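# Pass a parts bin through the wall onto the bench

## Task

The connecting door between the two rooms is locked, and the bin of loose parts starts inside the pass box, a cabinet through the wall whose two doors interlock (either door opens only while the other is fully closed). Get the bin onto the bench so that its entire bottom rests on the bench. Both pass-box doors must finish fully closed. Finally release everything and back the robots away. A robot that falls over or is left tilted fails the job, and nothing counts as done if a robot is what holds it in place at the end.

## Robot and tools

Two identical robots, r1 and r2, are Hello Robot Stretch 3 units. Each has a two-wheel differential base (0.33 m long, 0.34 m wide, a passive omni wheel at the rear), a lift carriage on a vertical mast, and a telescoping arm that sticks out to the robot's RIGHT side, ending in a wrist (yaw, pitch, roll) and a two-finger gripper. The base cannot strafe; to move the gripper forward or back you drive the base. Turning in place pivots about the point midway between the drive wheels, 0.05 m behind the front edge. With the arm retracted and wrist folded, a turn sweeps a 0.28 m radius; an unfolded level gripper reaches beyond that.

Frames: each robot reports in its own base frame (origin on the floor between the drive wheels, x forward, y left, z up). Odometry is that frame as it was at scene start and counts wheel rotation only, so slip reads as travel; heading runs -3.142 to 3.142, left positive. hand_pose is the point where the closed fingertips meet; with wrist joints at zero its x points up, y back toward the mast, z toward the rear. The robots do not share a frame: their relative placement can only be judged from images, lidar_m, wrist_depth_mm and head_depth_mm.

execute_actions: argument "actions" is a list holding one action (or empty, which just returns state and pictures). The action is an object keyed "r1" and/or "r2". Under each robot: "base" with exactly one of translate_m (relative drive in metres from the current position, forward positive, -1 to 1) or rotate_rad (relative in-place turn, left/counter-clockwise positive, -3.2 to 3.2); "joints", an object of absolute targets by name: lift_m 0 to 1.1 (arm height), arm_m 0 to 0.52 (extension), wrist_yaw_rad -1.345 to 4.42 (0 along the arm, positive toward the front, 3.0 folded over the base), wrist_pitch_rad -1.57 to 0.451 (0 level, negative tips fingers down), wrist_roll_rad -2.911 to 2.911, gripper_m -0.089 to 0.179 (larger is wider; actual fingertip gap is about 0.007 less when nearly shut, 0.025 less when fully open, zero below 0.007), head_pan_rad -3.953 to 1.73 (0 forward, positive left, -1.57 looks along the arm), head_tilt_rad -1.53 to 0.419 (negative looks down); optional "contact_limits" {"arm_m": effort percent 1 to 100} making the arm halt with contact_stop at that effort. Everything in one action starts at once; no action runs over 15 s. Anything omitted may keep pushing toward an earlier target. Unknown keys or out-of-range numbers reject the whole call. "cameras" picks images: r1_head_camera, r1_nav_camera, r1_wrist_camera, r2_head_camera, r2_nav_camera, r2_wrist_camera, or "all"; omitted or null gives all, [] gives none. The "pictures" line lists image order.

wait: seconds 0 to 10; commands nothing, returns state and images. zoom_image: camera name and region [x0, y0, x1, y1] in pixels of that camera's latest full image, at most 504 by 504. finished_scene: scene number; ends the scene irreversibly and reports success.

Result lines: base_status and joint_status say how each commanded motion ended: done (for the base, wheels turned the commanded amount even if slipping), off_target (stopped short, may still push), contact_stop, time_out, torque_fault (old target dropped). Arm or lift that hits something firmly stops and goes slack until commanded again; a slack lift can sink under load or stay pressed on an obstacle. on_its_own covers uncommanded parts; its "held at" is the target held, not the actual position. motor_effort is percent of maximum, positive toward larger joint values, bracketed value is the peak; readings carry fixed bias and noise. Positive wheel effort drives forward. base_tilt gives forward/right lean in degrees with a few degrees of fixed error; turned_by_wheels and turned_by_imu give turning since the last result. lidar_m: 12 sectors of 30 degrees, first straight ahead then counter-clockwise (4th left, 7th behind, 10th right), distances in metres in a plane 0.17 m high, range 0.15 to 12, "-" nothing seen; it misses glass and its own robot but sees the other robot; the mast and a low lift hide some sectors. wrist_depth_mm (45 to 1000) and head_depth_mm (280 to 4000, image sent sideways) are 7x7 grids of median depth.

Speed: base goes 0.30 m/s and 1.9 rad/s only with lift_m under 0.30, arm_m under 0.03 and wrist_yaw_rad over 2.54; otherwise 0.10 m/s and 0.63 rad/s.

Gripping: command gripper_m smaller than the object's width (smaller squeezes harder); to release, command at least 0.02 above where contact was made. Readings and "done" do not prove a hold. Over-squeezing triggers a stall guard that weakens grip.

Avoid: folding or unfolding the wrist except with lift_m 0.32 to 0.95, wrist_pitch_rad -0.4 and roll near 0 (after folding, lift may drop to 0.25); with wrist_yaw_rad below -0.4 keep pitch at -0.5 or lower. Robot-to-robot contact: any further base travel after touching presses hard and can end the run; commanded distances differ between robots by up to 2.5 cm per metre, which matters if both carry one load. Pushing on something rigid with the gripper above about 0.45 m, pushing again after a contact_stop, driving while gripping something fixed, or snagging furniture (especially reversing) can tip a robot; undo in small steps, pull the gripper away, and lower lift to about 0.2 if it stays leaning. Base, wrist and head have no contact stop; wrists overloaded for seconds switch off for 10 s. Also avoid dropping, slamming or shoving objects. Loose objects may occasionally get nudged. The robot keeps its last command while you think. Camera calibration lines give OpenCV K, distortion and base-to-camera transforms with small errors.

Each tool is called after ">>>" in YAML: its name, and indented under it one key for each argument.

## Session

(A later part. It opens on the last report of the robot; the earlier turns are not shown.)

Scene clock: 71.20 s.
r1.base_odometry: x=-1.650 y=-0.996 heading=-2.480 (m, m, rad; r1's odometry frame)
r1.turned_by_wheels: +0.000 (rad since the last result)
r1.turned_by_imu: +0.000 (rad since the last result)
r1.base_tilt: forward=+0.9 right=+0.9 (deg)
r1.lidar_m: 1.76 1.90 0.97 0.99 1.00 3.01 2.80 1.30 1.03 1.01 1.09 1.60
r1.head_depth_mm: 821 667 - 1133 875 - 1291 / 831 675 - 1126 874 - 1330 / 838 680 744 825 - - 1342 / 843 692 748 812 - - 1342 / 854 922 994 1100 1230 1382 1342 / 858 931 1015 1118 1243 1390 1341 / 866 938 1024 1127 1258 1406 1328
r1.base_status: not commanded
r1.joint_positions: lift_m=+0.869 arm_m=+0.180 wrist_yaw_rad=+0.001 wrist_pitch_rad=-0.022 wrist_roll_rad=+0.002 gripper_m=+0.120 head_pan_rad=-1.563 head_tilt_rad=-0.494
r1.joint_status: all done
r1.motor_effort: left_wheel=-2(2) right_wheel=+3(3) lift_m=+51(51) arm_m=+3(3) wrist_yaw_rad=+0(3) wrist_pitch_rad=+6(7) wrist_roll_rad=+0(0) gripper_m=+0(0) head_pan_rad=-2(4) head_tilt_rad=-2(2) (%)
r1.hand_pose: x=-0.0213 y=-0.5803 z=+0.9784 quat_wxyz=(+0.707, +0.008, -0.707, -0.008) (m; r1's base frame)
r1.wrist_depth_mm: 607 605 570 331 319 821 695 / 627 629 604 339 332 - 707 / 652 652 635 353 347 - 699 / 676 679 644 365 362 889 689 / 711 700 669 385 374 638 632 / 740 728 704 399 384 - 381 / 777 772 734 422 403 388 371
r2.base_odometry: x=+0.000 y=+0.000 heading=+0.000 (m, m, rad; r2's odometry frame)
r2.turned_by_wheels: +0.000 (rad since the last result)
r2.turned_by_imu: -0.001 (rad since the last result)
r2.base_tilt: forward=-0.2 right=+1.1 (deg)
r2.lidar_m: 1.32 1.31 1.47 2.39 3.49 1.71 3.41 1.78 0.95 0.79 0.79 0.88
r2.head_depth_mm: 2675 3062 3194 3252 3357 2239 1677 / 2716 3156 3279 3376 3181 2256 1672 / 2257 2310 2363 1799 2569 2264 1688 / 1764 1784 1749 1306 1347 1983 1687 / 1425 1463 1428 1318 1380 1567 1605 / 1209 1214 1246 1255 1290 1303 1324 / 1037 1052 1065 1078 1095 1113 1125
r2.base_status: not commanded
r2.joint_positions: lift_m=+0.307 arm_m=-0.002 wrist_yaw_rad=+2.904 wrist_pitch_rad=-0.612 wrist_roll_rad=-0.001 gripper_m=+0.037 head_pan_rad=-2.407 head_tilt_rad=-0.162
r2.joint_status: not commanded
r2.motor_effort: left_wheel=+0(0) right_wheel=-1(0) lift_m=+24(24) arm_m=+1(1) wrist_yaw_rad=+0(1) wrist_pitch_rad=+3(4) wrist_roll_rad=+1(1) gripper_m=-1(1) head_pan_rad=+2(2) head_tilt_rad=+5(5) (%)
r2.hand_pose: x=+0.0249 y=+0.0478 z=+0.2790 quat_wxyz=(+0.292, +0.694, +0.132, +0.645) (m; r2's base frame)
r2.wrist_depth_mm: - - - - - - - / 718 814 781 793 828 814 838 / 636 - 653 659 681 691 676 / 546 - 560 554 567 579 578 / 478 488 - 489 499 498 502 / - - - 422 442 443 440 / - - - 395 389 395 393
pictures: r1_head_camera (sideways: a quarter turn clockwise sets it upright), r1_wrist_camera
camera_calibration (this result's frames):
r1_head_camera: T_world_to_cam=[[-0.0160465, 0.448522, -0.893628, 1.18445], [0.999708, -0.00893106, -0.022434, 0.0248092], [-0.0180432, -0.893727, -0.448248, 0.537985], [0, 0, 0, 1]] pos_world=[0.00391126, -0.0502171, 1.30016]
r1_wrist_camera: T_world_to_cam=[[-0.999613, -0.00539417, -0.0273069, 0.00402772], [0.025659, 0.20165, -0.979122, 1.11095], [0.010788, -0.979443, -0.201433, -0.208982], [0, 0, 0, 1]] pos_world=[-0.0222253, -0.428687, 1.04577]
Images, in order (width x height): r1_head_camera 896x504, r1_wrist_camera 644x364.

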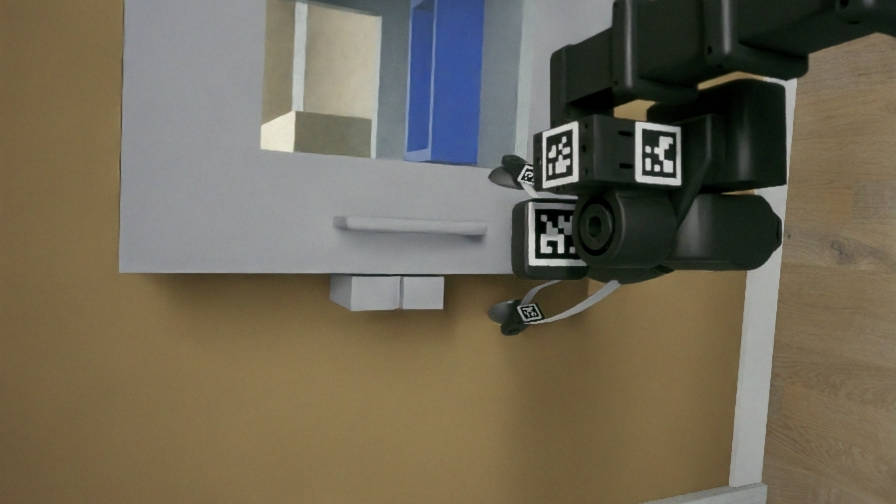

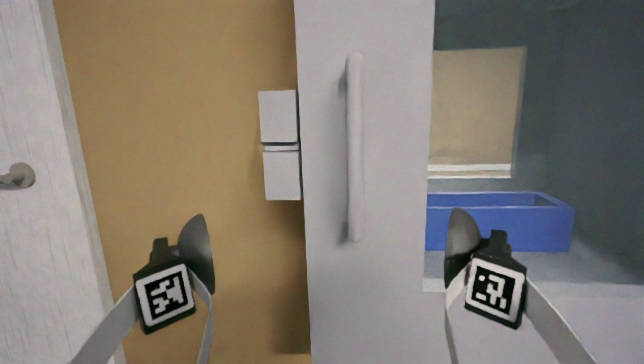

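>>> execute_actions:
  actions:
    - {"r1":{"base":{"translate_m":-0.02},"joints":{"arm_m":0.36,"lift_m":0.89,"gripper_m":0.09},"contact_limits":{"arm_m":15}}}
  cameras: ["r1_head_camera","r1_wrist_camera"]

Scene clock: 78.97 s.
r1.base_odometry: x=-1.634 y=-0.984 heading=-2.480 (m, m, rad; r1's odometry frame)
r1.turned_by_wheels: +0.000 (rad since the last result)
r1.turned_by_imu: +0.000 (rad since the last result)
r1.base_tilt: forward=+0.8 right=+0.9 (deg)
r1.lidar_m: 1.78 1.92 0.98 0.99 3.52 2.99 2.80 1.30 1.02 1.01 1.09 1.59
r1.head_depth_mm: 825 666 - 1129 - - 1317 / 829 673 - 1216 902 1329 1351 / 838 678 758 - 911 1337 1352 / 845 685 739 - 918 1348 1344 / 852 924 980 1104 1220 1374 1344 / 859 931 1013 1114 1244 1400 1340 / 865 939 1024 1122 1258 1416 1338
r1.base_status: done
r1.joint_positions: lift_m=+0.889 arm_m=+0.359 wrist_yaw_rad=-0.008 wrist_pitch_rad=-0.024 wrist_roll_rad=+0.002 gripper_m=+0.090 head_pan_rad=-1.563 head_tilt_rad=-0.494
r1.joint_status: all done
r1.motor_effort: left_wheel=-2(6) right_wheel=+2(4) lift_m=+51(51) arm_m=+11(10) wrist_yaw_rad=+8(9) wrist_pitch_rad=+7(7) wrist_roll_rad=+0(0) gripper_m=-1(81) head_pan_rad=-2(3) head_tilt_rad=-3(2) (%)
r1.contact_limits: arm_m 15 (drawing in: default 25, maximum 41; extending or still: default 33, maximum 55)
r1.hand_pose: x=-0.0235 y=-0.7597 z=+0.9978 quat_wxyz=(+0.707, +0.006, -0.707, -0.011) (m; r1's base frame)
r1.wrist_depth_mm: 426 411 165 158 154 154 655 / 441 432 171 163 159 - 665 / 460 442 178 169 166 - 683 / 484 461 185 175 172 749 681 / 506 485 192 182 180 582 589 / 526 512 200 191 188 476 471 / 556 538 513 200 194 424 444
r2.base_odometry: x=+0.000 y=+0.000 heading=+0.000 (m, m, rad; r2's odometry frame)
r2.turned_by_wheels: +0.000 (rad since the last result)
r2.turned_by_imu: -0.001 (rad since the last result)
r2.base_tilt: forward=-0.2 right=+1.0 (deg)
r2.lidar_m: 1.32 1.31 1.46 2.39 3.48 1.71 3.41 1.78 0.95 0.79 0.79 0.89
r2.head_depth_mm: 2705 3058 3152 3287 3328 2244 1674 / 2660 3160 3235 3386 3224 2255 1676 / 2246 2313 2381 1814 2557 2258 1672 / 1765 1797 1750 1307 1353 1986 1688 / 1428 1465 1422 1315 1380 1596 1563 / 1200 1229 1234 1265 1289 1301 1330 / 1032 1048 1064 1074 1098 1120 1120
r2.base_status: not commanded
r2.joint_positions: lift_m=+0.307 arm_m=-0.002 wrist_yaw_rad=+2.904 wrist_pitch_rad=-0.612 wrist_roll_rad=-0.001 gripper_m=+0.037 head_pan_rad=-2.407 head_tilt_rad=-0.162
r2.joint_status: not commanded
r2.motor_effort: left_wheel=+0(0) right_wheel=+0(1) lift_m=+24(24) arm_m=+1(1) wrist_yaw_rad=+0(0) wrist_pitch_rad=+4(3) wrist_roll_rad=+0(0) gripper_m=+0(0) head_pan_rad=+2(2) head_tilt_rad=+5(5) (%)
r2.hand_pose: x=+0.0249 y=+0.0478 z=+0.2790 quat_wxyz=(+0.292, +0.694, +0.132, +0.645) (m; r2's base frame)
r2.wrist_depth_mm: - - - - - - - / 719 790 790 806 824 819 841 / 632 - 664 662 682 681 693 / 537 - 557 560 560 572 593 / 475 493 - 490 496 502 503 / - - - 427 431 445 442 / - - - 389 386 396 397
pictures: r1_head_camera (sideways: a quarter turn clockwise sets it upright), r1_wrist_camera
camera_calibration (this result's frames):
r1_head_camera: T_world_to_cam=[[-0.016039, 0.448585, -0.893596, 1.18441], [0.999708, -0.00894748, -0.0224352, 0.0248107], [-0.0180595, -0.893695, -0.448311, 0.538067], [0, 0, 0, 1]] pos_world=[0.00391035, -0.0502169, 1.30016]
r1_wrist_camera: T_world_to_cam=[[-0.999621, 0.0033167, -0.0273165, 0.008007], [0.0274198, 0.203476, -0.978696, 1.16724], [0.00231219, -0.979074, -0.20349, -0.378542], [0, 0, 0, 1]] pos_world=[-0.0231263, -0.608153, 1.06557]
Images, in order (width x height): r1_head_camera 896x504, r1_wrist_camera 644x364.

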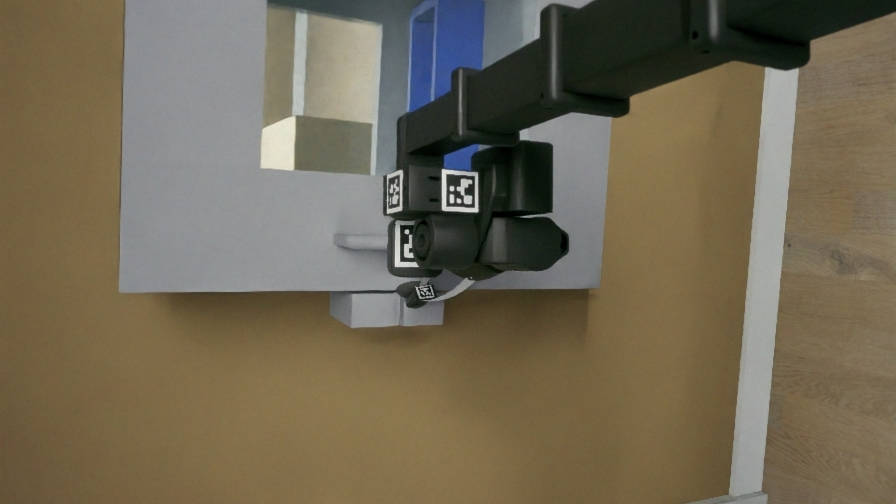

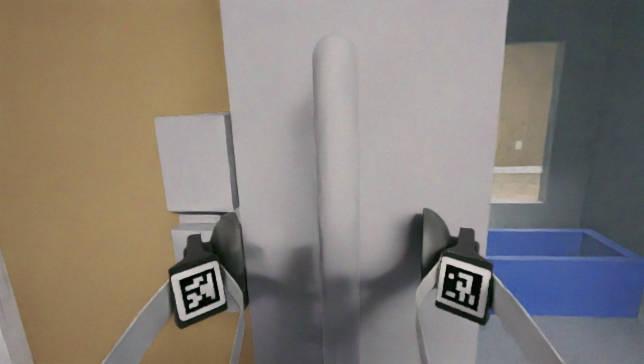

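Touching the door with the handle centred. Grip and pull.

>>> execute_actions:
  actions:
    - {"r1":{"joints":{"arm_m":0.345,"gripper_m":-0.04}}}
  cameras: []

>>> execute_actions:
  actions:
    - {"r1":{"joints":{"arm_m":0.18},"contact_limits":{"arm_m":20}}}
  cameras: ["r1_head_camera","r1_nav_camera"]

Scene clock: 84.37 s.
r1.base_odometry: x=-1.634 y=-0.984 heading=-2.480 (m, m, rad; r1's odometry frame)
r1.turned_by_wheels: +0.000 (rad since the last result)
r1.turned_by_imu: -0.001 (rad since the last result)
r1.base_tilt: forward=+0.8 right=+0.9 (deg)
r1.lidar_m: 1.78 1.92 0.98 0.98 3.53 2.99 2.80 1.29 1.02 1.01 1.09 1.59
r1.head_depth_mm: 822 662 - 1134 - - 1299 / 830 667 - 1208 893 1328 1360 / 837 672 754 - 1068 1341 1347 / 839 678 731 - 914 1352 1349 / 847 920 982 1102 1221 1373 1339 / 854 928 1015 1115 1242 1391 1339 / 863 940 1021 1124 1250 1411 1334
r1.base_status: not commanded
r1.joint_positions: lift_m=+0.889 arm_m=+0.345 wrist_yaw_rad=-0.014 wrist_pitch_rad=-0.022 wrist_roll_rad=+0.002 gripper_m=-0.039 head_pan_rad=-1.563 head_tilt_rad=-0.494
r1.joint_status: all done
r1.on_its_own: wrist_yaw_rad is at rest, and its effort (+14) is outside its rest range (-12 to +12)
r1.motor_effort: left_wheel=-6(6) right_wheel=+8(8) lift_m=+51(51) arm_m=-2(9) wrist_yaw_rad=+14(15) wrist_pitch_rad=+7(7) wrist_roll_rad=+1(0) gripper_m=-21(97) head_pan_rad=-3(2) head_tilt_rad=-2(2) (%)
r1.hand_pose: x=-0.0251 y=-0.7458 z=+0.9982 quat_wxyz=(+0.707, +0.003, -0.707, -0.013) (m; r1's base frame)
r1.wrist_depth_mm: 433 422 169 164 160 682 664 / 455 431 177 119 166 - 671 / 471 455 183 124 172 - 672 / 490 472 196 181 178 768 678 / 519 499 207 131 184 581 587 / 536 519 216 133 191 498 486 / 563 547 522 205 203 443 436
r2.base_odometry: x=+0.000 y=+0.000 heading=+0.000 (m, m, rad; r2's odometry frame)
r2.turned_by_wheels: +0.000 (rad since the last result)
r2.turned_by_imu: -0.001 (rad since the last result)
r2.base_tilt: forward=-0.1 right=+1.0 (deg)
r2.lidar_m: 1.31 1.31 1.47 2.39 3.47 1.70 3.40 1.78 0.95 0.79 0.79 0.88
r2.head_depth_mm: 2698 3116 3165 3267 3339 2248 1667 / 2661 3186 3270 3421 3234 2244 1680 / 2254 2318 2355 1831 2520 2256 1677 / 1761 1791 1749 1307 1356 1953 1688 / 1429 1449 1429 1318 1387 1582 1575 / 1192 1218 1239 1257 1284 1293 1323 / 1028 1045 1058 1076 1100 1116 1125
r2.base_status: not commanded
r2.joint_positions: lift_m=+0.307 arm_m=-0.002 wrist_yaw_rad=+2.904 wrist_pitch_rad=-0.612 wrist_roll_rad=-0.001 gripper_m=+0.037 head_pan_rad=-2.407 head_tilt_rad=-0.162
r2.joint_status: not commanded
r2.motor_effort: left_wheel=+0(0) right_wheel=-1(1) lift_m=+24(24) arm_m=+1(1) wrist_yaw_rad=+0(0) wrist_pitch_rad=+4(3) wrist_roll_rad=+0(1) gripper_m=+0(0) head_pan_rad=+2(2) head_tilt_rad=+5(5) (%)
r2.hand_pose: x=+0.0249 y=+0.0478 z=+0.2790 quat_wxyz=(+0.292, +0.694, +0.132, +0.645) (m; r2's base frame)
r2.wrist_depth_mm: - - - - - - - / 717 792 783 800 820 825 830 / 635 - 638 663 669 667 694 / 556 - 563 560 579 577 586 / 476 495 - 497 485 505 511 / - - - 428 443 442 450 / - - - 393 389 397 397
pictures: none
No camera images: the call's "cameras" was empty. Leave "cameras" out to get every camera's image.

Scene clock: 88.00 s.
r1.base_odometry: x=-1.634 y=-0.984 heading=-2.480 (m, m, rad; r1's odometry frame)
r1.turned_by_wheels: +0.000 (rad since the last result)
r1.turned_by_imu: +0.000 (rad since the last result)
r1.base_tilt: forward=+0.8 right=+0.9 (deg)
r1.lidar_m: 1.78 1.92 0.97 0.98 3.56 2.99 2.81 1.29 1.02 1.01 1.09 1.60
r1.head_depth_mm: 821 548 3850 1132 979 - 1320 / 830 533 1383 1125 - - 1348 / 834 519 568 611 - - 1348 / 833 512 558 608 693 1397 1340 / 850 923 984 1099 1223 1374 1340 / 858 930 1012 1117 1241 1393 1338 / 864 937 1022 1126 1247 1411 1336
r1.base_status: not commanded
r1.joint_positions: lift_m=+0.889 arm_m=+0.180 wrist_yaw_rad=-0.170 wrist_pitch_rad=-0.023 wrist_roll_rad=+0.002 gripper_m=-0.039 head_pan_rad=-1.563 head_tilt_rad=-0.494
r1.joint_status: all done
r1.on_its_own: wrist_yaw_rad is held at -0.160, not at your +0.000, by its stall guard, which is not easing now
r1.motor_effort: left_wheel=-4(20) right_wheel=+7(33) lift_m=+51(51) arm_m=-4(6) wrist_yaw_rad=+10(83) wrist_pitch_rad=+7(7) wrist_roll_rad=+0(1) gripper_m=-22(29) head_pan_rad=-3(3) head_tilt_rad=-2(1) (%)
r1.contact_limits: arm_m 20 (drawing in: default 25, maximum 41; extending or still: default 33, maximum 55)
r1.hand_pose: x=-0.0647 y=-0.5772 z=+0.9980 quat_wxyz=(+0.704, -0.052, -0.705, -0.068) (m; r1's base frame)
r1.wrist_depth_mm: 532 531 151 165 185 693 503 / 547 553 156 135 924 747 508 / 565 567 161 124 955 755 514 / 595 595 166 129 795 770 517 / 614 633 171 130 680 698 517 / 641 647 174 133 598 567 509 / 671 672 191 195 235 457 348
r2.base_odometry: x=+0.000 y=+0.000 heading=+0.000 (m, m, rad; r2's odometry frame)
r2.turned_by_wheels: +0.000 (rad since the last result)
r2.turned_by_imu: -0.001 (rad since the last result)
r2.base_tilt: forward=-0.2 right=+0.9 (deg)
r2.lidar_m: 1.31 1.31 1.47 2.39 3.49 1.71 3.39 1.78 0.95 0.79 0.79 0.88
r2.head_depth_mm: 2686 3021 3094 3255 3285 2233 1671 / 2677 3164 3256 3415 3229 2253 1669 / 2231 2343 2346 1819 2553 2244 1678 / 1767 1792 1750 1304 1350 1982 1691 / 1439 1461 1424 1320 1387 1574 1585 / 1199 1213 1232 1258 1288 1305 1323 / 1035 1051 1060 1077 1088 1114 1127
r2.base_status: not commanded
r2.joint_positions: lift_m=+0.307 arm_m=-0.002 wrist_yaw_rad=+2.904 wrist_pitch_rad=-0.612 wrist_roll_rad=-0.001 gripper_m=+0.037 head_pan_rad=-2.407 head_tilt_rad=-0.162
r2.joint_status: not commanded
r2.motor_effort: left_wheel=+0(0) right_wheel=-1(1) lift_m=+24(24) arm_m=+1(1) wrist_yaw_rad=+0(0) wrist_pitch_rad=+3(4) wrist_roll_rad=+0(0) gripper_m=+0(0) head_pan_rad=+2(2) head_tilt_rad=+5(5) (%)
r2.hand_pose: x=+0.0249 y=+0.0478 z=+0.2790 quat_wxyz=(+0.292, +0.694, +0.132, +0.645) (m; r2's base frame)
r2.wrist_depth_mm: - - - - - - - / 738 801 771 783 822 830 836 / 643 - 658 668 685 694 695 / 547 - 553 566 561 571 587 / 473 495 - 492 498 501 503 / - - - 424 442 441 452 / - - - 392 392 396 396
pictures: r1_head_camera (sideways: a quarter turn clockwise sets it upright), r1_nav_camera (sideways: a quarter turn counterclockwise sets it upright)
camera_calibration (this result's frames):
r1_head_camera: T_world_to_cam=[[-0.016033, 0.448681, -0.893548, 1.18434], [0.999708, -0.00895997, -0.022437, 0.0248131], [-0.0180732, -0.893647, -0.448406, 0.538191], [0, 0, 0, 1]] pos_world=[0.0039096, -0.0502167, 1.30015]
r1_nav_camera: T_world_to_cam=[[0.0286418, -0.506943, 0.861504, -1.08881], [-0.998542, -0.0539621, 0.00144439, 0.0515239], [0.0457563, -0.860289, -0.507749, 0.614754], [0, 0, 0, 1]] pos_world=[0.0545054, -0.0203173, 1.25008]
Images, in order (width x height): r1_head_camera 896x504, r1_nav_camera 672x504.

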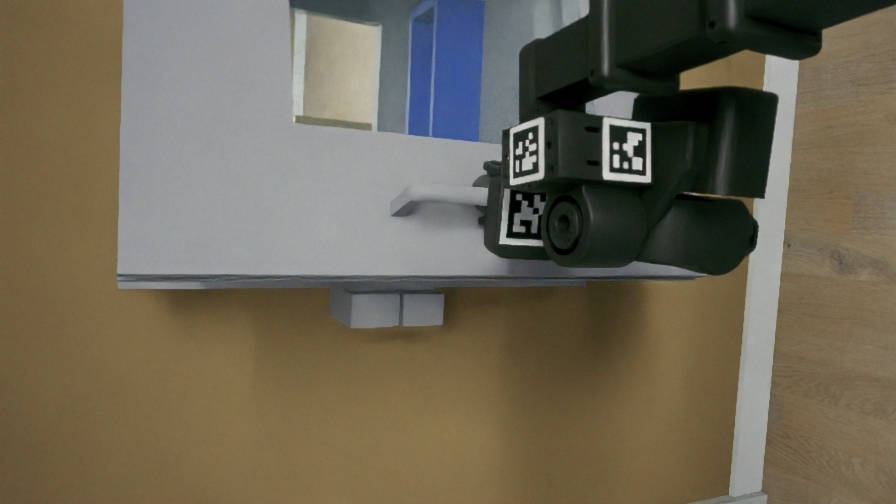

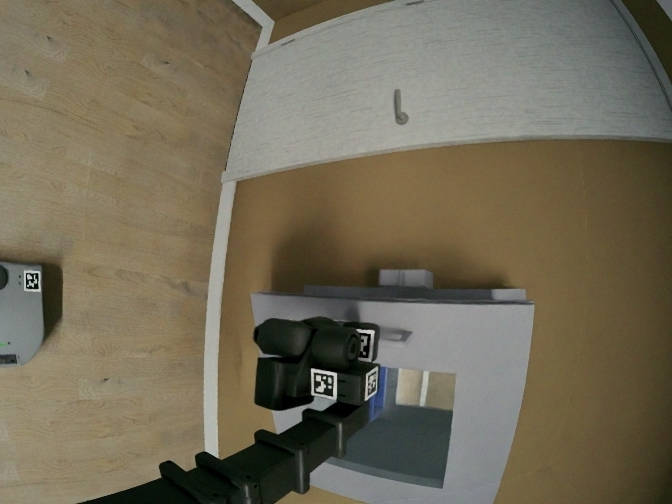

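>>> execute_actions:
  actions:
    - {"r1":{"base":{"translate_m":-0.13},"joints":{"arm_m":0.0,"wrist_yaw_rad":-0.16}}}
  cameras: ["r1_head_camera","r1_nav_camera"]

Scene clock: 94.27 s.
r1.base_odometry: x=-1.532 y=-0.904 heading=-2.480 (m, m, rad; r1's odometry frame)
r1.turned_by_wheels: +0.000 (rad since the last result)
r1.turned_by_imu: -0.001 (rad since the last result)
r1.base_tilt: forward=+0.8 right=+0.9 (deg)
r1.lidar_m: 1.91 2.05 1.03 0.97 3.53 2.87 2.76 1.28 1.01 0.99 1.07 1.57
r1.head_depth_mm: 810 433 495 1148 911 771 1370 / 815 396 440 1123 974 660 1383 / 814 364 401 447 483 - - / 819 338 369 406 447 488 - / 827 319 347 384 427 484 565 / 836 726 785 861 1221 1371 1340 / 850 919 1005 1104 1238 1388 1334
r1.base_status: done
r1.joint_positions: lift_m=+0.889 arm_m=+0.003 wrist_yaw_rad=-0.075 wrist_pitch_rad=-0.027 wrist_roll_rad=+0.002 gripper_m=-0.039 head_pan_rad=-1.563 head_tilt_rad=-0.494
r1.joint_status: wrist_yaw_rad off_target (ended at -0.075, target -0.160); the others done
joint sent to its limit — the command would take r1.arm_m past its lower limit, so that joint was sent only as far as its limit.
r1.on_its_own: wrist_yaw_rad is held at -0.073, not at your -0.160, by its stall guard, which is not easing now
r1.motor_effort: left_wheel=+0(15) right_wheel=+2(26) lift_m=+51(51) arm_m=-4(4) wrist_yaw_rad=+3(90) wrist_pitch_rad=+8(8) wrist_roll_rad=+0(1) gripper_m=-20(28) head_pan_rad=-2(2) head_tilt_rad=-3(2) (%)
r1.hand_pose: x=-0.0406 y=-0.4027 z=+0.9970 quat_wxyz=(+0.706, -0.017, -0.707, -0.036) (m; r1's base frame)
r1.wrist_depth_mm: 731 126 143 168 856 606 428 / 761 130 145 122 - 602 474 / 792 135 152 169 - 626 727 / 810 142 156 126 - 614 741 / 848 155 161 128 807 620 801 / 877 870 161 130 602 465 817 / 926 925 177 192 614 419 864
r2.base_odometry: x=+0.000 y=+0.000 heading=+0.000 (m, m, rad; r2's odometry frame)
r2.turned_by_wheels: +0.000 (rad since the last result)
r2.turned_by_imu: -0.002 (rad since the last result)
r2.base_tilt: forward=-0.1 right=+1.0 (deg)
r2.lidar_m: 1.32 1.31 1.47 2.39 3.50 1.71 3.41 1.78 0.95 0.79 0.79 0.89
r2.head_depth_mm: 2691 3119 3179 3302 3314 2227 1659 / 2678 3135 3343 3381 3248 2258 1674 / 2266 2323 2375 1814 2537 2264 1673 / 1770 1790 1746 1310 1365 1986 1674 / 1426 1438 1427 1316 1386 1580 1574 / 1195 1226 1242 1255 1286 1297 1326 / 1035 1048 1066 1075 1097 1116 1133
r2.base_status: not commanded
r2.joint_positions: lift_m=+0.307 arm_m=-0.002 wrist_yaw_rad=+2.904 wrist_pitch_rad=-0.612 wrist_roll_rad=-0.001 gripper_m=+0.037 head_pan_rad=-2.407 head_tilt_rad=-0.162
r2.joint_status: not commanded
r2.motor_effort: left_wheel=+0(0) right_wheel=-2(1) lift_m=+24(24) arm_m=+1(0) wrist_yaw_rad=+0(0) wrist_pitch_rad=+3(4) wrist_roll_rad=+0(0) gripper_m=+0(0) head_pan_rad=+2(2) head_tilt_rad=+5(5) (%)
r2.hand_pose: x=+0.0249 y=+0.0478 z=+0.2790 quat_wxyz=(+0.292, +0.694, +0.132, +0.645) (m; r2's base frame)
r2.wrist_depth_mm: - - - - - - - / 737 797 795 806 808 860 852 / 628 - 654 660 670 678 683 / 545 - 580 560 566 573 589 / 476 492 - 488 494 498 498 / - - - 426 444 438 448 / - - - 390 394 401 401
pictures: r1_head_camera (sideways: a quarter turn clockwise sets it upright), r1_nav_camera (sideways: a quarter turn counterclockwise sets it upright)
camera_calibration (this result's frames):
r1_head_camera: T_world_to_cam=[[-0.0160321, 0.448815, -0.893481, 1.18426], [0.999708, -0.00896091, -0.0224395, 0.0248163], [-0.0180776, -0.89358, -0.44854, 0.538365], [0, 0, 0, 1]] pos_world=[0.00390939, -0.0502164, 1.30014]
r1_nav_camera: T_world_to_cam=[[0.0286407, -0.507072, 0.861428, -1.08871], [-0.998542, -0.0539581, 0.00143749, 0.0515329], [0.0457521, -0.860213, -0.507878, 0.614921], [0, 0, 0, 1]] pos_world=[0.0545052, -0.0203097, 1.25007]
Images, in order (width x height): r1_head_camera 896x504, r1_nav_camera 672x504.

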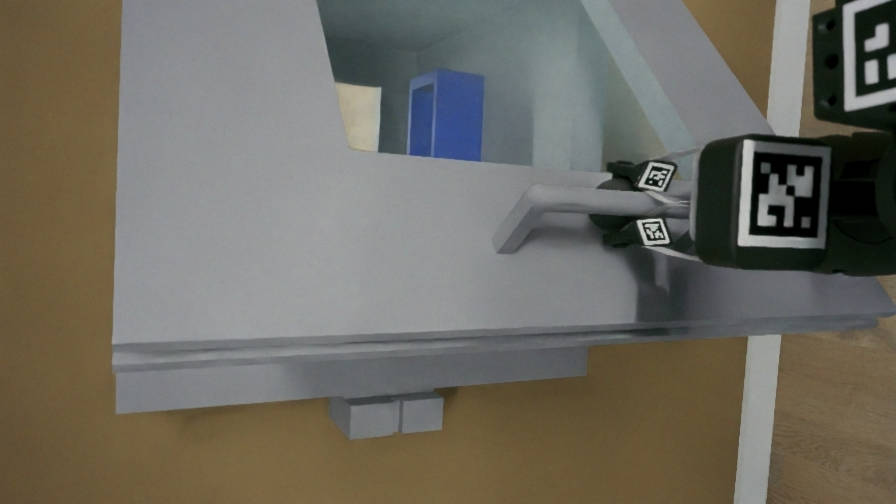

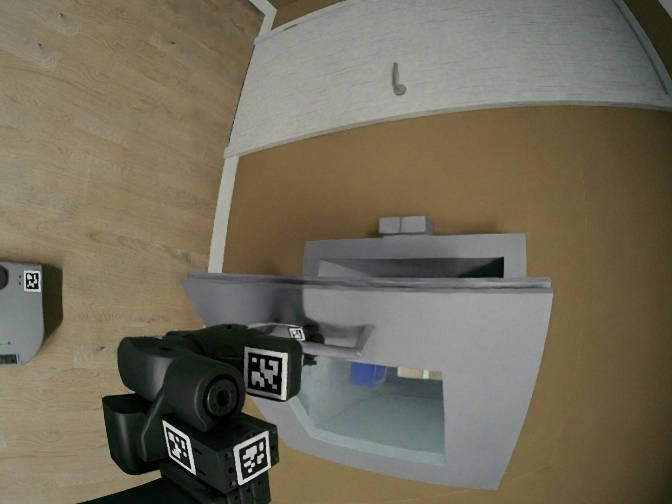

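>>> execute_actions:
  actions:
    - {"r1":{"base":{"translate_m":-0.2},"joints":{"wrist_yaw_rad":0.5}}}
  cameras: ["r1_nav_camera"]

>>> execute_actions:
  actions:
    - {"r1":{"base":{"translate_m":-0.2},"joints":{"wrist_yaw_rad":0.95}}}
  cameras: ["r1_nav_camera"]

Scene clock: 108.60 s.
r1.base_odometry: x=-1.374 y=-0.781 heading=-2.480 (m, m, rad; r1's odometry frame)
r1.turned_by_wheels: +0.000 (rad since the last result)
r1.turned_by_imu: -0.042 (rad since the last result)
r1.base_tilt: forward=+0.9 right=+0.9 (deg)
r1.lidar_m: 2.09 2.21 1.12 0.96 3.51 2.72 2.66 1.32 1.01 0.99 1.05 1.49
r1.head_depth_mm: 811 618 704 1036 1167 1300 1391 / 806 540 642 714 796 1315 1386 / 812 479 1251 1173 915 1299 1363 / 813 430 487 1112 963 659 1361 / 819 391 428 1117 1003 1268 - / 818 358 386 434 462 500 - / 825 331 354 381 397 433 492
r1.base_status: done
r1.joint_positions: lift_m=+0.889 arm_m=+0.003 wrist_yaw_rad=+0.574 wrist_pitch_rad=-0.026 wrist_roll_rad=+0.002 gripper_m=-0.039 head_pan_rad=-1.564 head_tilt_rad=-0.497
r1.joint_status: wrist_yaw_rad off_target (ended at +0.574, target +0.500)
r1.on_its_own: wrist_yaw_rad is held at +0.566, not at your +0.500, by its stall guard, which is not easing now
r1.motor_effort: left_wheel=+2(50) right_wheel=-1(36) lift_m=+51(51) arm_m=+0(7) wrist_yaw_rad=-9(100) wrist_pitch_rad=+8(9) wrist_roll_rad=+1(1) gripper_m=-20(29) head_pan_rad=-3(2) head_tilt_rad=-1(1) (%)
r1.hand_pose: x=+0.1174 y=-0.3621 z=+0.9974 quat_wxyz=(+0.680, +0.209, -0.676, +0.191) (m; r1's base frame)
r1.wrist_depth_mm: - - 155 162 169 896 792 / - - 161 117 176 - - / - - 167 170 183 - - / - - 173 176 190 - 917 / - - 180 127 198 732 668 / - - 188 130 401 571 561 / - - 197 199 215 767 479
r2.base_odometry: x=+0.000 y=+0.000 heading=+0.000 (m, m, rad; r2's odometry frame)
r2.turned_by_wheels: +0.000 (rad since the last result)
r2.turned_by_imu: -0.002 (rad since the last result)
r2.base_tilt: forward=-0.2 right=+1.1 (deg)
r2.lidar_m: 1.32 1.31 1.47 2.39 3.49 1.70 3.41 1.79 0.95 0.79 0.79 0.88
r2.head_depth_mm: 2655 3051 3177 3290 3327 2235 1652 / 2654 3212 3226 3392 3218 2242 1686 / 2270 2304 2386 1817 2537 2243 1672 / 1782 1803 1751 1307 1349 1986 1703 / 1439 1447 1421 1310 1376 1567 1570 / 1195 1219 1238 1254 1282 1311 1323 / 1034 1048 1068 1078 1090 1111 1129
r2.base_status: not commanded
r2.joint_positions: lift_m=+0.307 arm_m=-0.002 wrist_yaw_rad=+2.904 wrist_pitch_rad=-0.612 wrist_roll_rad=-0.001 gripper_m=+0.037 head_pan_rad=-2.407 head_tilt_rad=-0.162
r2.joint_status: not commanded
r2.motor_effort: left_wheel=+0(0) right_wheel=-1(1) lift_m=+24(24) arm_m=+0(1) wrist_yaw_rad=+0(0) wrist_pitch_rad=+3(4) wrist_roll_rad=+0(0) gripper_m=-1(0) head_pan_rad=+2(2) head_tilt_rad=+5(5) (%)
r2.hand_pose: x=+0.0249 y=+0.0478 z=+0.2790 quat_wxyz=(+0.292, +0.694, +0.132, +0.645) (m; r2's base frame)
r2.wrist_depth_mm: - - - - - - - / 750 812 788 814 823 843 831 / 628 - 649 651 658 683 681 / 548 - 561 561 581 580 590 / 478 488 - 486 506 500 500 / - - - 426 440 434 450 / - - - 390 388 407 400
pictures: r1_nav_camera (sideways: a quarter turn counterclockwise sets it upright)
camera_calibration (this result's frames):
r1_nav_camera: T_world_to_cam=[[0.0283869, -0.50952, 0.859991, -1.08683], [-0.998571, -0.0534275, 0.00130703, 0.0517029], [0.0452812, -0.858799, -0.510308, 0.618086], [0, 0, 0, 1]] pos_world=[0.0544933, -0.0201891, 1.25001]
Images, in order (width x height): r1_nav_camera 672x504.

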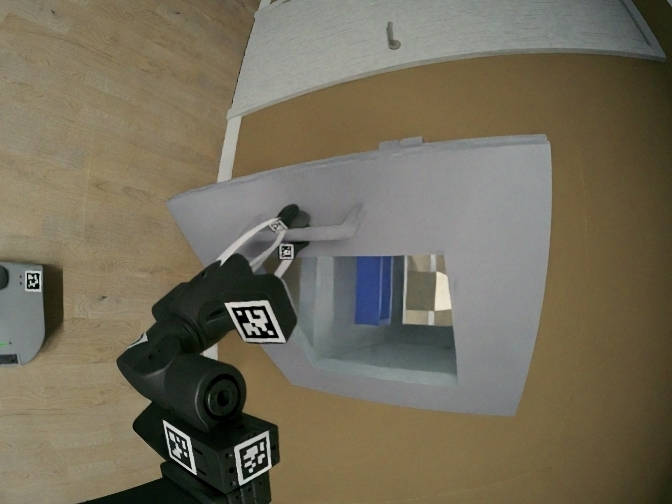

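Scene clock: 111.60 s.
r1.base_odometry: x=-1.216 y=-0.658 heading=-2.480 (m, m, rad; r1's odometry frame)
r1.turned_by_wheels: +0.001 (rad since the last result)
r1.turned_by_imu: +0.001 (rad since the last result)
r1.base_tilt: forward=+0.8 right=+0.8 (deg)
r1.lidar_m: 2.28 2.42 0.99 0.98 3.26 2.51 2.46 1.30 0.99 0.97 1.04 1.46
r1.head_depth_mm: 800 865 945 1034 1143 1281 1374 / 804 870 947 1038 1156 1293 1382 / 807 864 938 1047 1159 1296 1374 / 801 571 628 695 775 1309 1343 / 807 485 1363 1125 922 691 1376 / 810 422 465 1109 956 613 - / 812 374 400 1112 997 1316 519
r1.base_status: done
r1.joint_positions: lift_m=+0.889 arm_m=+0.003 wrist_yaw_rad=+1.018 wrist_pitch_rad=-0.024 wrist_roll_rad=+0.002 gripper_m=-0.039 head_pan_rad=-1.564 head_tilt_rad=-0.497
r1.joint_status: wrist_yaw_rad off_target (ended at +1.018, target +0.950)
r1.on_its_own: wrist_yaw_rad is at rest, and its effort (-66) is outside its rest range (-12 to +12)
r1.motor_effort: left_wheel=+10(17) right_wheel=-11(21) lift_m=+51(50) arm_m=+0(6) wrist_yaw_rad=-66(100) wrist_pitch_rad=+7(8) wrist_roll_rad=+0(1) gripper_m=-23(27) head_pan_rad=-2(2) head_tilt_rad=-1(1) (%)
r1.hand_pose: x=+0.1961 y=-0.2819 z=+0.9978 quat_wxyz=(+0.621, +0.352, -0.614, +0.336) (m; r1's base frame)
r1.wrist_depth_mm: - - 164 162 161 681 825 / - - 169 165 166 710 859 / - - 176 172 173 759 902 / - - 184 178 179 785 924 / - - 191 128 187 780 700 / - - - 134 194 710 562 / - - 208 203 206 937 667
r2.base_odometry: x=+0.000 y=+0.000 heading=+0.000 (m, m, rad; r2's odometry frame)
r2.turned_by_wheels: +0.000 (rad since the last result)
r2.turned_by_imu: -0.001 (rad since the last result)
r2.base_tilt: forward=-0.1 right=+1.0 (deg)
r2.lidar_m: 1.32 1.31 1.47 2.39 3.50 1.71 3.40 1.78 0.95 0.79 0.79 0.88
r2.head_depth_mm: 2692 3058 3197 3322 3337 2237 1671 / 2659 3144 3242 3388 3297 2248 1689 / 2241 2326 2388 1833 2551 2266 1674 / 1754 1819 1741 1306 1348 1987 1677 / 1427 1449 1416 1311 1381 1585 1569 / 1198 1212 1235 1254 1281 1305 1329 / 1034 1043 1061 1082 1092 1117 1133
r2.base_status: not commanded
r2.joint_positions: lift_m=+0.307 arm_m=-0.002 wrist_yaw_rad=+2.904 wrist_pitch_rad=-0.612 wrist_roll_rad=-0.001 gripper_m=+0.037 head_pan_rad=-2.407 head_tilt_rad=-0.162
r2.joint_status: not commanded
r2.motor_effort: left_wheel=+0(0) right_wheel=-2(1) lift_m=+24(24) arm_m=+0(1) wrist_yaw_rad=+0(0) wrist_pitch_rad=+3(3) wrist_roll_rad=+0(1) gripper_m=+0(0) head_pan_rad=+2(2) head_tilt_rad=+5(5) (%)
r2.hand_pose: x=+0.0249 y=+0.0478 z=+0.2790 quat_wxyz=(+0.292, +0.694, +0.132, +0.645) (m; r2's base frame)
r2.wrist_depth_mm: - - - - - - - / 726 782 786 795 799 819 810 / 634 - 650 648 665 688 697 / 554 - 552 557 569 581 584 / 476 489 - 484 504 500 508 / - - - 427 439 442 447 / - - - 387 386 395 401
pictures: r1_nav_camera (sideways: a quarter turn counterclockwise sets it upright)
camera_calibration (this result's frames):
r1_nav_camera: T_world_to_cam=[[0.0283871, -0.50952, 0.859991, -1.08683], [-0.998571, -0.0534277, 0.00130703, 0.0517029], [0.0452814, -0.858799, -0.510308, 0.618086], [0, 0, 0, 1]] pos_world=[0.0544933, -0.0201891, 1.25001]
Images, in order (width x height): r1_nav_camera 672x504.

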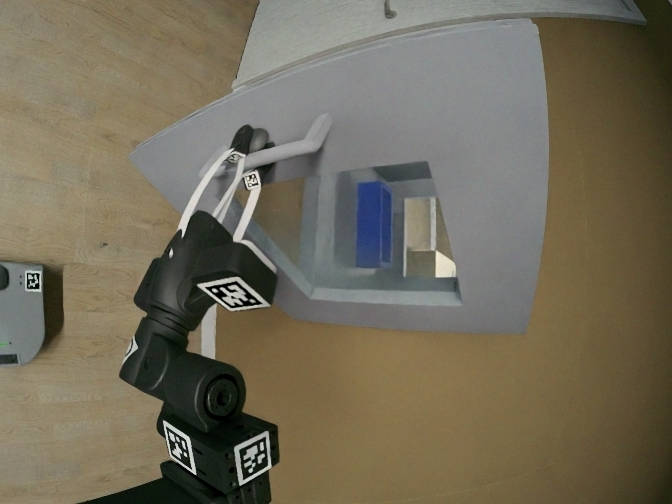

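>>> execute_actions:
  actions:
    - {"r1":{"joints":{"gripper_m":0.08,"wrist_yaw_rad":1.0}}}
  cameras: []

>>> execute_actions:
  actions:
    - {"r1":{"base":{"translate_m":-0.2}}}
  cameras: []

>>> execute_actions:
  actions:
    - {"r1":{"joints":{"wrist_yaw_rad":1.57,"lift_m":0.4,"gripper_m":0.0,"head_pan_rad":-0.8,"head_tilt_rad":-0.3}}}
  cameras: ["r1_head_camera","r1_nav_camera"]

Scene clock: 124.10 s.
r1.base_odometry: x=-1.216 y=-0.658 heading=-2.480 (m, m, rad; r1's odometry frame)
r1.turned_by_wheels: -0.001 (rad since the last result)
r1.turned_by_imu: -0.001 (rad since the last result)
r1.base_tilt: forward=+0.8 right=+0.9 (deg)
r1.lidar_m: 2.28 2.42 0.99 0.98 3.24 2.51 2.46 1.30 1.00 0.98 1.04 1.46
r1.head_depth_mm: 799 866 944 1029 1143 1275 1372 / 804 871 946 1042 1154 1285 1383 / 805 864 941 1047 1156 1305 1383 / 802 571 628 693 775 1310 1342 / 804 486 1368 1123 922 694 1360 / 808 423 465 1109 953 616 - / 812 374 400 1109 994 1302 513
r1.base_status: not commanded
r1.joint_positions: lift_m=+0.889 arm_m=+0.003 wrist_yaw_rad=+1.002 wrist_pitch_rad=-0.023 wrist_roll_rad=+0.002 gripper_m=+0.080 head_pan_rad=-1.564 head_tilt_rad=-0.497
r1.joint_status: all done
r1.motor_effort: left_wheel=+1(5) right_wheel=+0(4) lift_m=+50(50) arm_m=+0(0) wrist_yaw_rad=-2(40) wrist_pitch_rad=+7(7) wrist_roll_rad=+0(0) gripper_m=+0(79) head_pan_rad=-1(2) head_tilt_rad=+0(1) (%)
r1.hand_pose: x=+0.1940 y=-0.2852 z=+0.9981 quat_wxyz=(+0.624, +0.347, -0.617, +0.332) (m; r1's base frame)
r1.wrist_depth_mm: - - 162 162 162 700 832 / - - 168 166 168 746 878 / - - 175 172 174 785 933 / - - 181 179 182 825 944 / - - 189 185 190 788 687 / - - 197 194 196 642 557 / - - 206 204 206 944 545
r2.base_odometry: x=+0.000 y=+0.000 heading=+0.000 (m, m, rad; r2's odometry frame)
r2.turned_by_wheels: +0.000 (rad since the last result)
r2.turned_by_imu: -0.001 (rad since the last result)
r2.base_tilt: forward=-0.2 right=+1.0 (deg)
r2.lidar_m: 1.31 1.31 1.47 2.39 3.49 1.70 3.41 1.78 0.95 0.79 0.79 0.89
r2.head_depth_mm: 2722 3078 3188 3229 3372 2223 1669 / 2670 3072 3343 3406 3238 2247 1690 / 2259 2319 2346 1813 2530 2234 1688 / 1781 1787 1748 1307 1361 1984 1687 / 1418 1462 1424 1323 1385 1573 1562 / 1201 1210 1234 1256 1293 1299 1329 / 1039 1047 1062 1077 1093 1109 1128
r2.base_status: not commanded
r2.joint_positions: lift_m=+0.307 arm_m=-0.002 wrist_yaw_rad=+2.904 wrist_pitch_rad=-0.612 wrist_roll_rad=-0.001 gripper_m=+0.037 head_pan_rad=-2.407 head_tilt_rad=-0.162
r2.joint_status: not commanded
r2.motor_effort: left_wheel=+0(0) right_wheel=-1(2) lift_m=+24(24) arm_m=+1(1) wrist_yaw_rad=+0(0) wrist_pitch_rad=+3(3) wrist_roll_rad=+0(1) gripper_m=+0(0) head_pan_rad=+2(2) head_tilt_rad=+4(5) (%)
r2.hand_pose: x=+0.0249 y=+0.0478 z=+0.2790 quat_wxyz=(+0.292, +0.694, +0.132, +0.645) (m; r2's base frame)
r2.wrist_depth_mm: - - - - - - - / 728 783 781 798 810 828 851 / 638 - 653 669 682 681 692 / 544 - 560 560 581 579 575 / 479 496 - 498 495 496 497 / - - - 428 437 445 445 / - - - 388 391 398 397
pictures: none
No camera images: the call's "cameras" was empty. Leave "cameras" out to get every camera's image.

Scene clock: 127.40 s.
r1.base_odometry: x=-1.058 y=-0.535 heading=-2.480 (m, m, rad; r1's odometry frame)
r1.turned_by_wheels: +0.000 (rad since the last result)
r1.turned_by_imu: -0.001 (rad since the last result)
r1.base_tilt: forward=+0.8 right=+0.9 (deg)
r1.lidar_m: 2.49 1.39 1.05 2.42 3.00 2.31 2.26 1.28 0.98 0.96 1.02 1.47
r1.head_depth_mm: 786 854 929 1017 1132 1265 1365 / 791 856 933 1023 1139 1280 1370 / 796 860 941 1031 1139 1286 1362 / 797 863 939 1035 1148 1291 1341 / 800 869 947 1039 1151 1305 1352 / 796 674 702 754 815 1306 - / 800 580 621 680 733 771 1398
r1.base_status: done
r1.joint_positions: lift_m=+0.889 arm_m=+0.003 wrist_yaw_rad=+1.002 wrist_pitch_rad=-0.022 wrist_roll_rad=+0.002 gripper_m=+0.080 head_pan_rad=-1.564 head_tilt_rad=-0.497
r1.joint_status: not commanded
r1.motor_effort: left_wheel=+1(4) right_wheel=+1(3) lift_m=+50(51) arm_m=+0(0) wrist_yaw_rad=-2(3) wrist_pitch_rad=+7(7) wrist_roll_rad=+0(0) gripper_m=+0(1) head_pan_rad=-2(2) head_tilt_rad=-2(0) (%)
r1.hand_pose: x=+0.1940 y=-0.2853 z=+0.9982 quat_wxyz=(+0.624, +0.347, -0.617, +0.332) (m; r1's base frame)
r1.wrist_depth_mm: - 325 320 - 822 884 716 / - - 329 - 903 - 357 / - - 343 - 936 - 356 / - - 357 - 996 - 358 / - - 370 - 954 792 375 / - - 389 - - 606 388 / - - 406 406 408 400 404
r2.base_odometry: x=+0.000 y=+0.000 heading=+0.000 (m, m, rad; r2's odometry frame)
r2.turned_by_wheels: +0.000 (rad since the last result)
r2.turned_by_imu: -0.001 (rad since the last result)
r2.base_tilt: forward=-0.1 right=+1.1 (deg)
r2.lidar_m: 1.32 1.31 1.47 2.39 3.50 1.70 3.40 1.78 0.95 0.79 0.79 0.89
r2.head_depth_mm: 2710 3071 3159 3233 3289 2236 1660 / 2631 3128 3315 3405 3204 2244 1668 / 2252 2329 2369 1801 2579 2253 1687 / 1770 1812 1757 1304 1352 1991 1678 / 1423 1456 1417 1314 1379 1577 1564 / 1197 1215 1238 1270 1281 1300 1334 / 1034 1048 1065 1077 1096 1113 1135
r2.base_status: not commanded
r2.joint_positions: lift_m=+0.307 arm_m=-0.002 wrist_yaw_rad=+2.904 wrist_pitch_rad=-0.612 wrist_roll_rad=-0.001 gripper_m=+0.037 head_pan_rad=-2.407 head_tilt_rad=-0.162
r2.joint_status: not commanded
r2.motor_effort: left_wheel=+0(0) right_wheel=-1(1) lift_m=+24(24) arm_m=+0(1) wrist_yaw_rad=+0(0) wrist_pitch_rad=+4(3) wrist_roll_rad=+1(0) gripper_m=-1(0) head_pan_rad=+3(2) head_tilt_rad=+5(5) (%)
r2.hand_pose: x=+0.0249 y=+0.0478 z=+0.2790 quat_wxyz=(+0.292, +0.694, +0.132, +0.645) (m; r2's base frame)
r2.wrist_depth_mm: - - - - - - - / 750 803 777 814 823 829 821 / 636 - 662 671 675 680 696 / 551 - 551 561 572 573 581 / 479 494 - 495 501 499 507 / - - - 425 444 449 441 / - - - 388 391 401 397
pictures: none
No camera images: the call's "cameras" was empty. Leave "cameras" out to get every camera's image.

Scene clock: 132.70 s.
r1.base_odometry: x=-1.058 y=-0.535 heading=-2.480 (m, m, rad; r1's odometry frame)
r1.turned_by_wheels: +0.000 (rad since the last result)
r1.turned_by_imu: +0.000 (rad since the last result)
r1.base_tilt: forward=+0.9 right=+0.9 (deg)
r1.lidar_m: 2.48 1.39 1.04 2.43 2.99 2.31 2.26 1.28 0.98 0.96 1.02 1.48
r1.head_depth_mm: 918 952 522 1422 1122 903 681 / 995 1041 506 1323 1182 988 651 / 1088 1140 489 1147 1200 1384 630 / 1199 1256 473 499 1152 1566 610 / 1329 1400 458 480 514 545 582 / 1472 1556 445 465 488 512 554 / 1688 1820 431 451 476 507 548
r1.base_status: not commanded
r1.joint_positions: lift_m=+0.401 arm_m=+0.003 wrist_yaw_rad=+1.568 wrist_pitch_rad=-0.021 wrist_roll_rad=+0.002 gripper_m=+0.000 head_pan_rad=-0.807 head_tilt_rad=-0.310
r1.joint_status: all done
r1.motor_effort: left_wheel=+1(1) right_wheel=+1(1) lift_m=+15(43) arm_m=+0(0) wrist_yaw_rad=+1(1) wrist_pitch_rad=+6(7) wrist_roll_rad=+0(0) gripper_m=-3(80) head_pan_rad=+2(28) head_tilt_rad=+3(13) (%)
r1.hand_pose: x=+0.2343 y=-0.1483 z=+0.5099 quat_wxyz=(+0.506, +0.505, -0.495, +0.493) (m; r1's base frame)
r1.wrist_depth_mm: - - - - - - - / - - - - - - - / - - - - - - - / - - - - - - - / - - - - - - - / - - - - - - 994 / 858 859 867 843 853 815 815
r2.base_odometry: x=+0.000 y=+0.000 heading=+0.000 (m, m, rad; r2's odometry frame)
r2.turned_by_wheels: +0.000 (rad since the last result)
r2.turned_by_imu: -0.001 (rad since the last result)
r2.base_tilt: forward=-0.1 right=+1.1 (deg)
r2.lidar_m: 1.32 1.31 1.47 2.39 3.49 1.70 3.38 1.78 0.95 0.79 0.79 0.89
r2.head_depth_mm: 2698 3081 3215 3252 3250 2227 1672 / 2670 3208 3268 3419 3261 2258 1675 / 2239 2363 2372 1798 2558 2252 1695 / 1755 1838 1744 1306 1356 1993 1692 / 1423 1454 1421 1329 1384 1572 1574 / 1197 1218 1230 1253 1284 1295 1332 / 1030 1044 1063 1079 1094 1117 1132
r2.base_status: not commanded
r2.joint_positions: lift_m=+0.307 arm_m=-0.002 wrist_yaw_rad=+2.904 wrist_pitch_rad=-0.612 wrist_roll_rad=-0.001 gripper_m=+0.037 head_pan_rad=-2.407 head_tilt_rad=-0.162
r2.joint_status: not commanded
r2.motor_effort: left_wheel=+0(0) right_wheel=+0(1) lift_m=+24(24) arm_m=+0(1) wrist_yaw_rad=+0(1) wrist_pitch_rad=+3(4) wrist_roll_rad=+0(0) gripper_m=+0(0) head_pan_rad=+2(2) head_tilt_rad=+5(5) (%)
r2.hand_pose: x=+0.0249 y=+0.0478 z=+0.2790 quat_wxyz=(+0.292, +0.694, +0.132, +0.645) (m; r2's base frame)
r2.wrist_depth_mm: - - - - - - - / 719 775 785 812 810 820 837 / 632 - 645 670 677 672 691 / 539 - 557 559 560 579 578 / 474 492 - 492 501 494 497 / - - - 434 436 441 441 / - - - 389 390 391 398
pictures: r1_head_camera (sideways: a quarter turn clockwise sets it upright), r1_nav_camera (sideways: a quarter turn counterclockwise sets it upright)
camera_calibration (this result's frames):
r1_head_camera: T_world_to_cam=[[-0.201022, 0.191845, -0.960617, 1.27301], [0.736271, 0.676421, -0.0189864, 0.0219327], [0.646139, -0.711091, -0.277226, 0.311368], [0, 0, 0, 1]] pos_world=[0.0385677, -0.0376455, 1.30961]
r1_nav_camera: T_world_to_cam=[[0.253535, -0.229119, 0.9398, -1.19233], [-0.690341, -0.723417, 0.00987134, 0.0386716], [0.677605, -0.651285, -0.341582, 0.39467], [0, 0, 0, 1]] pos_world=[0.0615636, 0.0118328, 1.25498]
Images, in order (width x height): r1_head_camera 896x504, r1_nav_camera 672x504.

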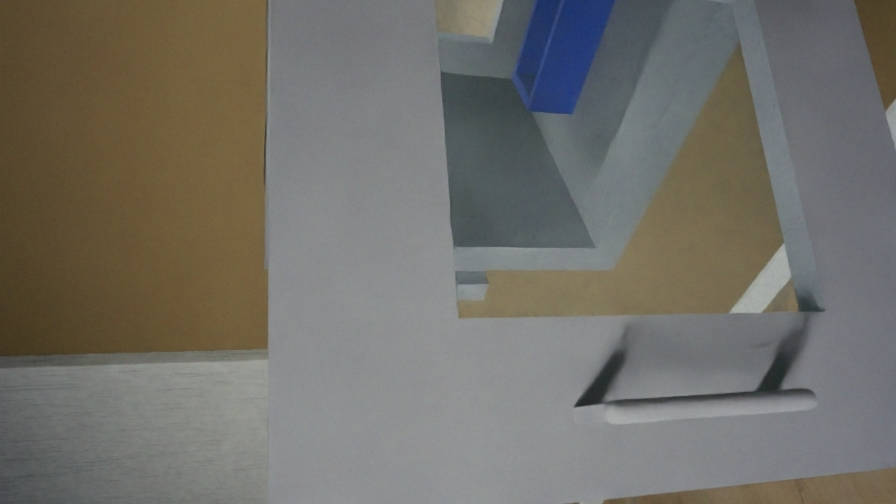

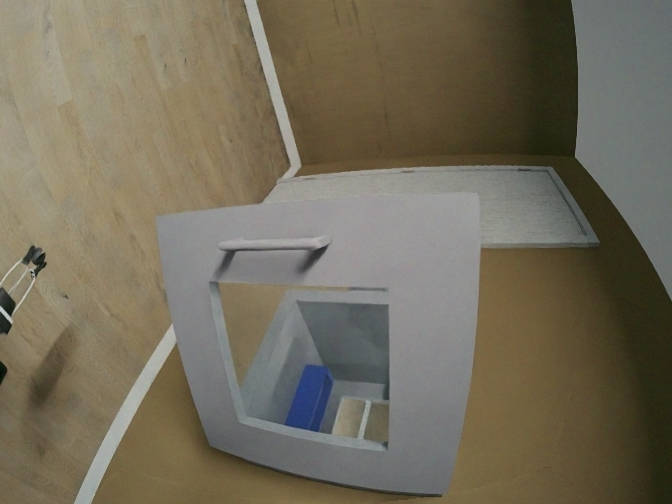

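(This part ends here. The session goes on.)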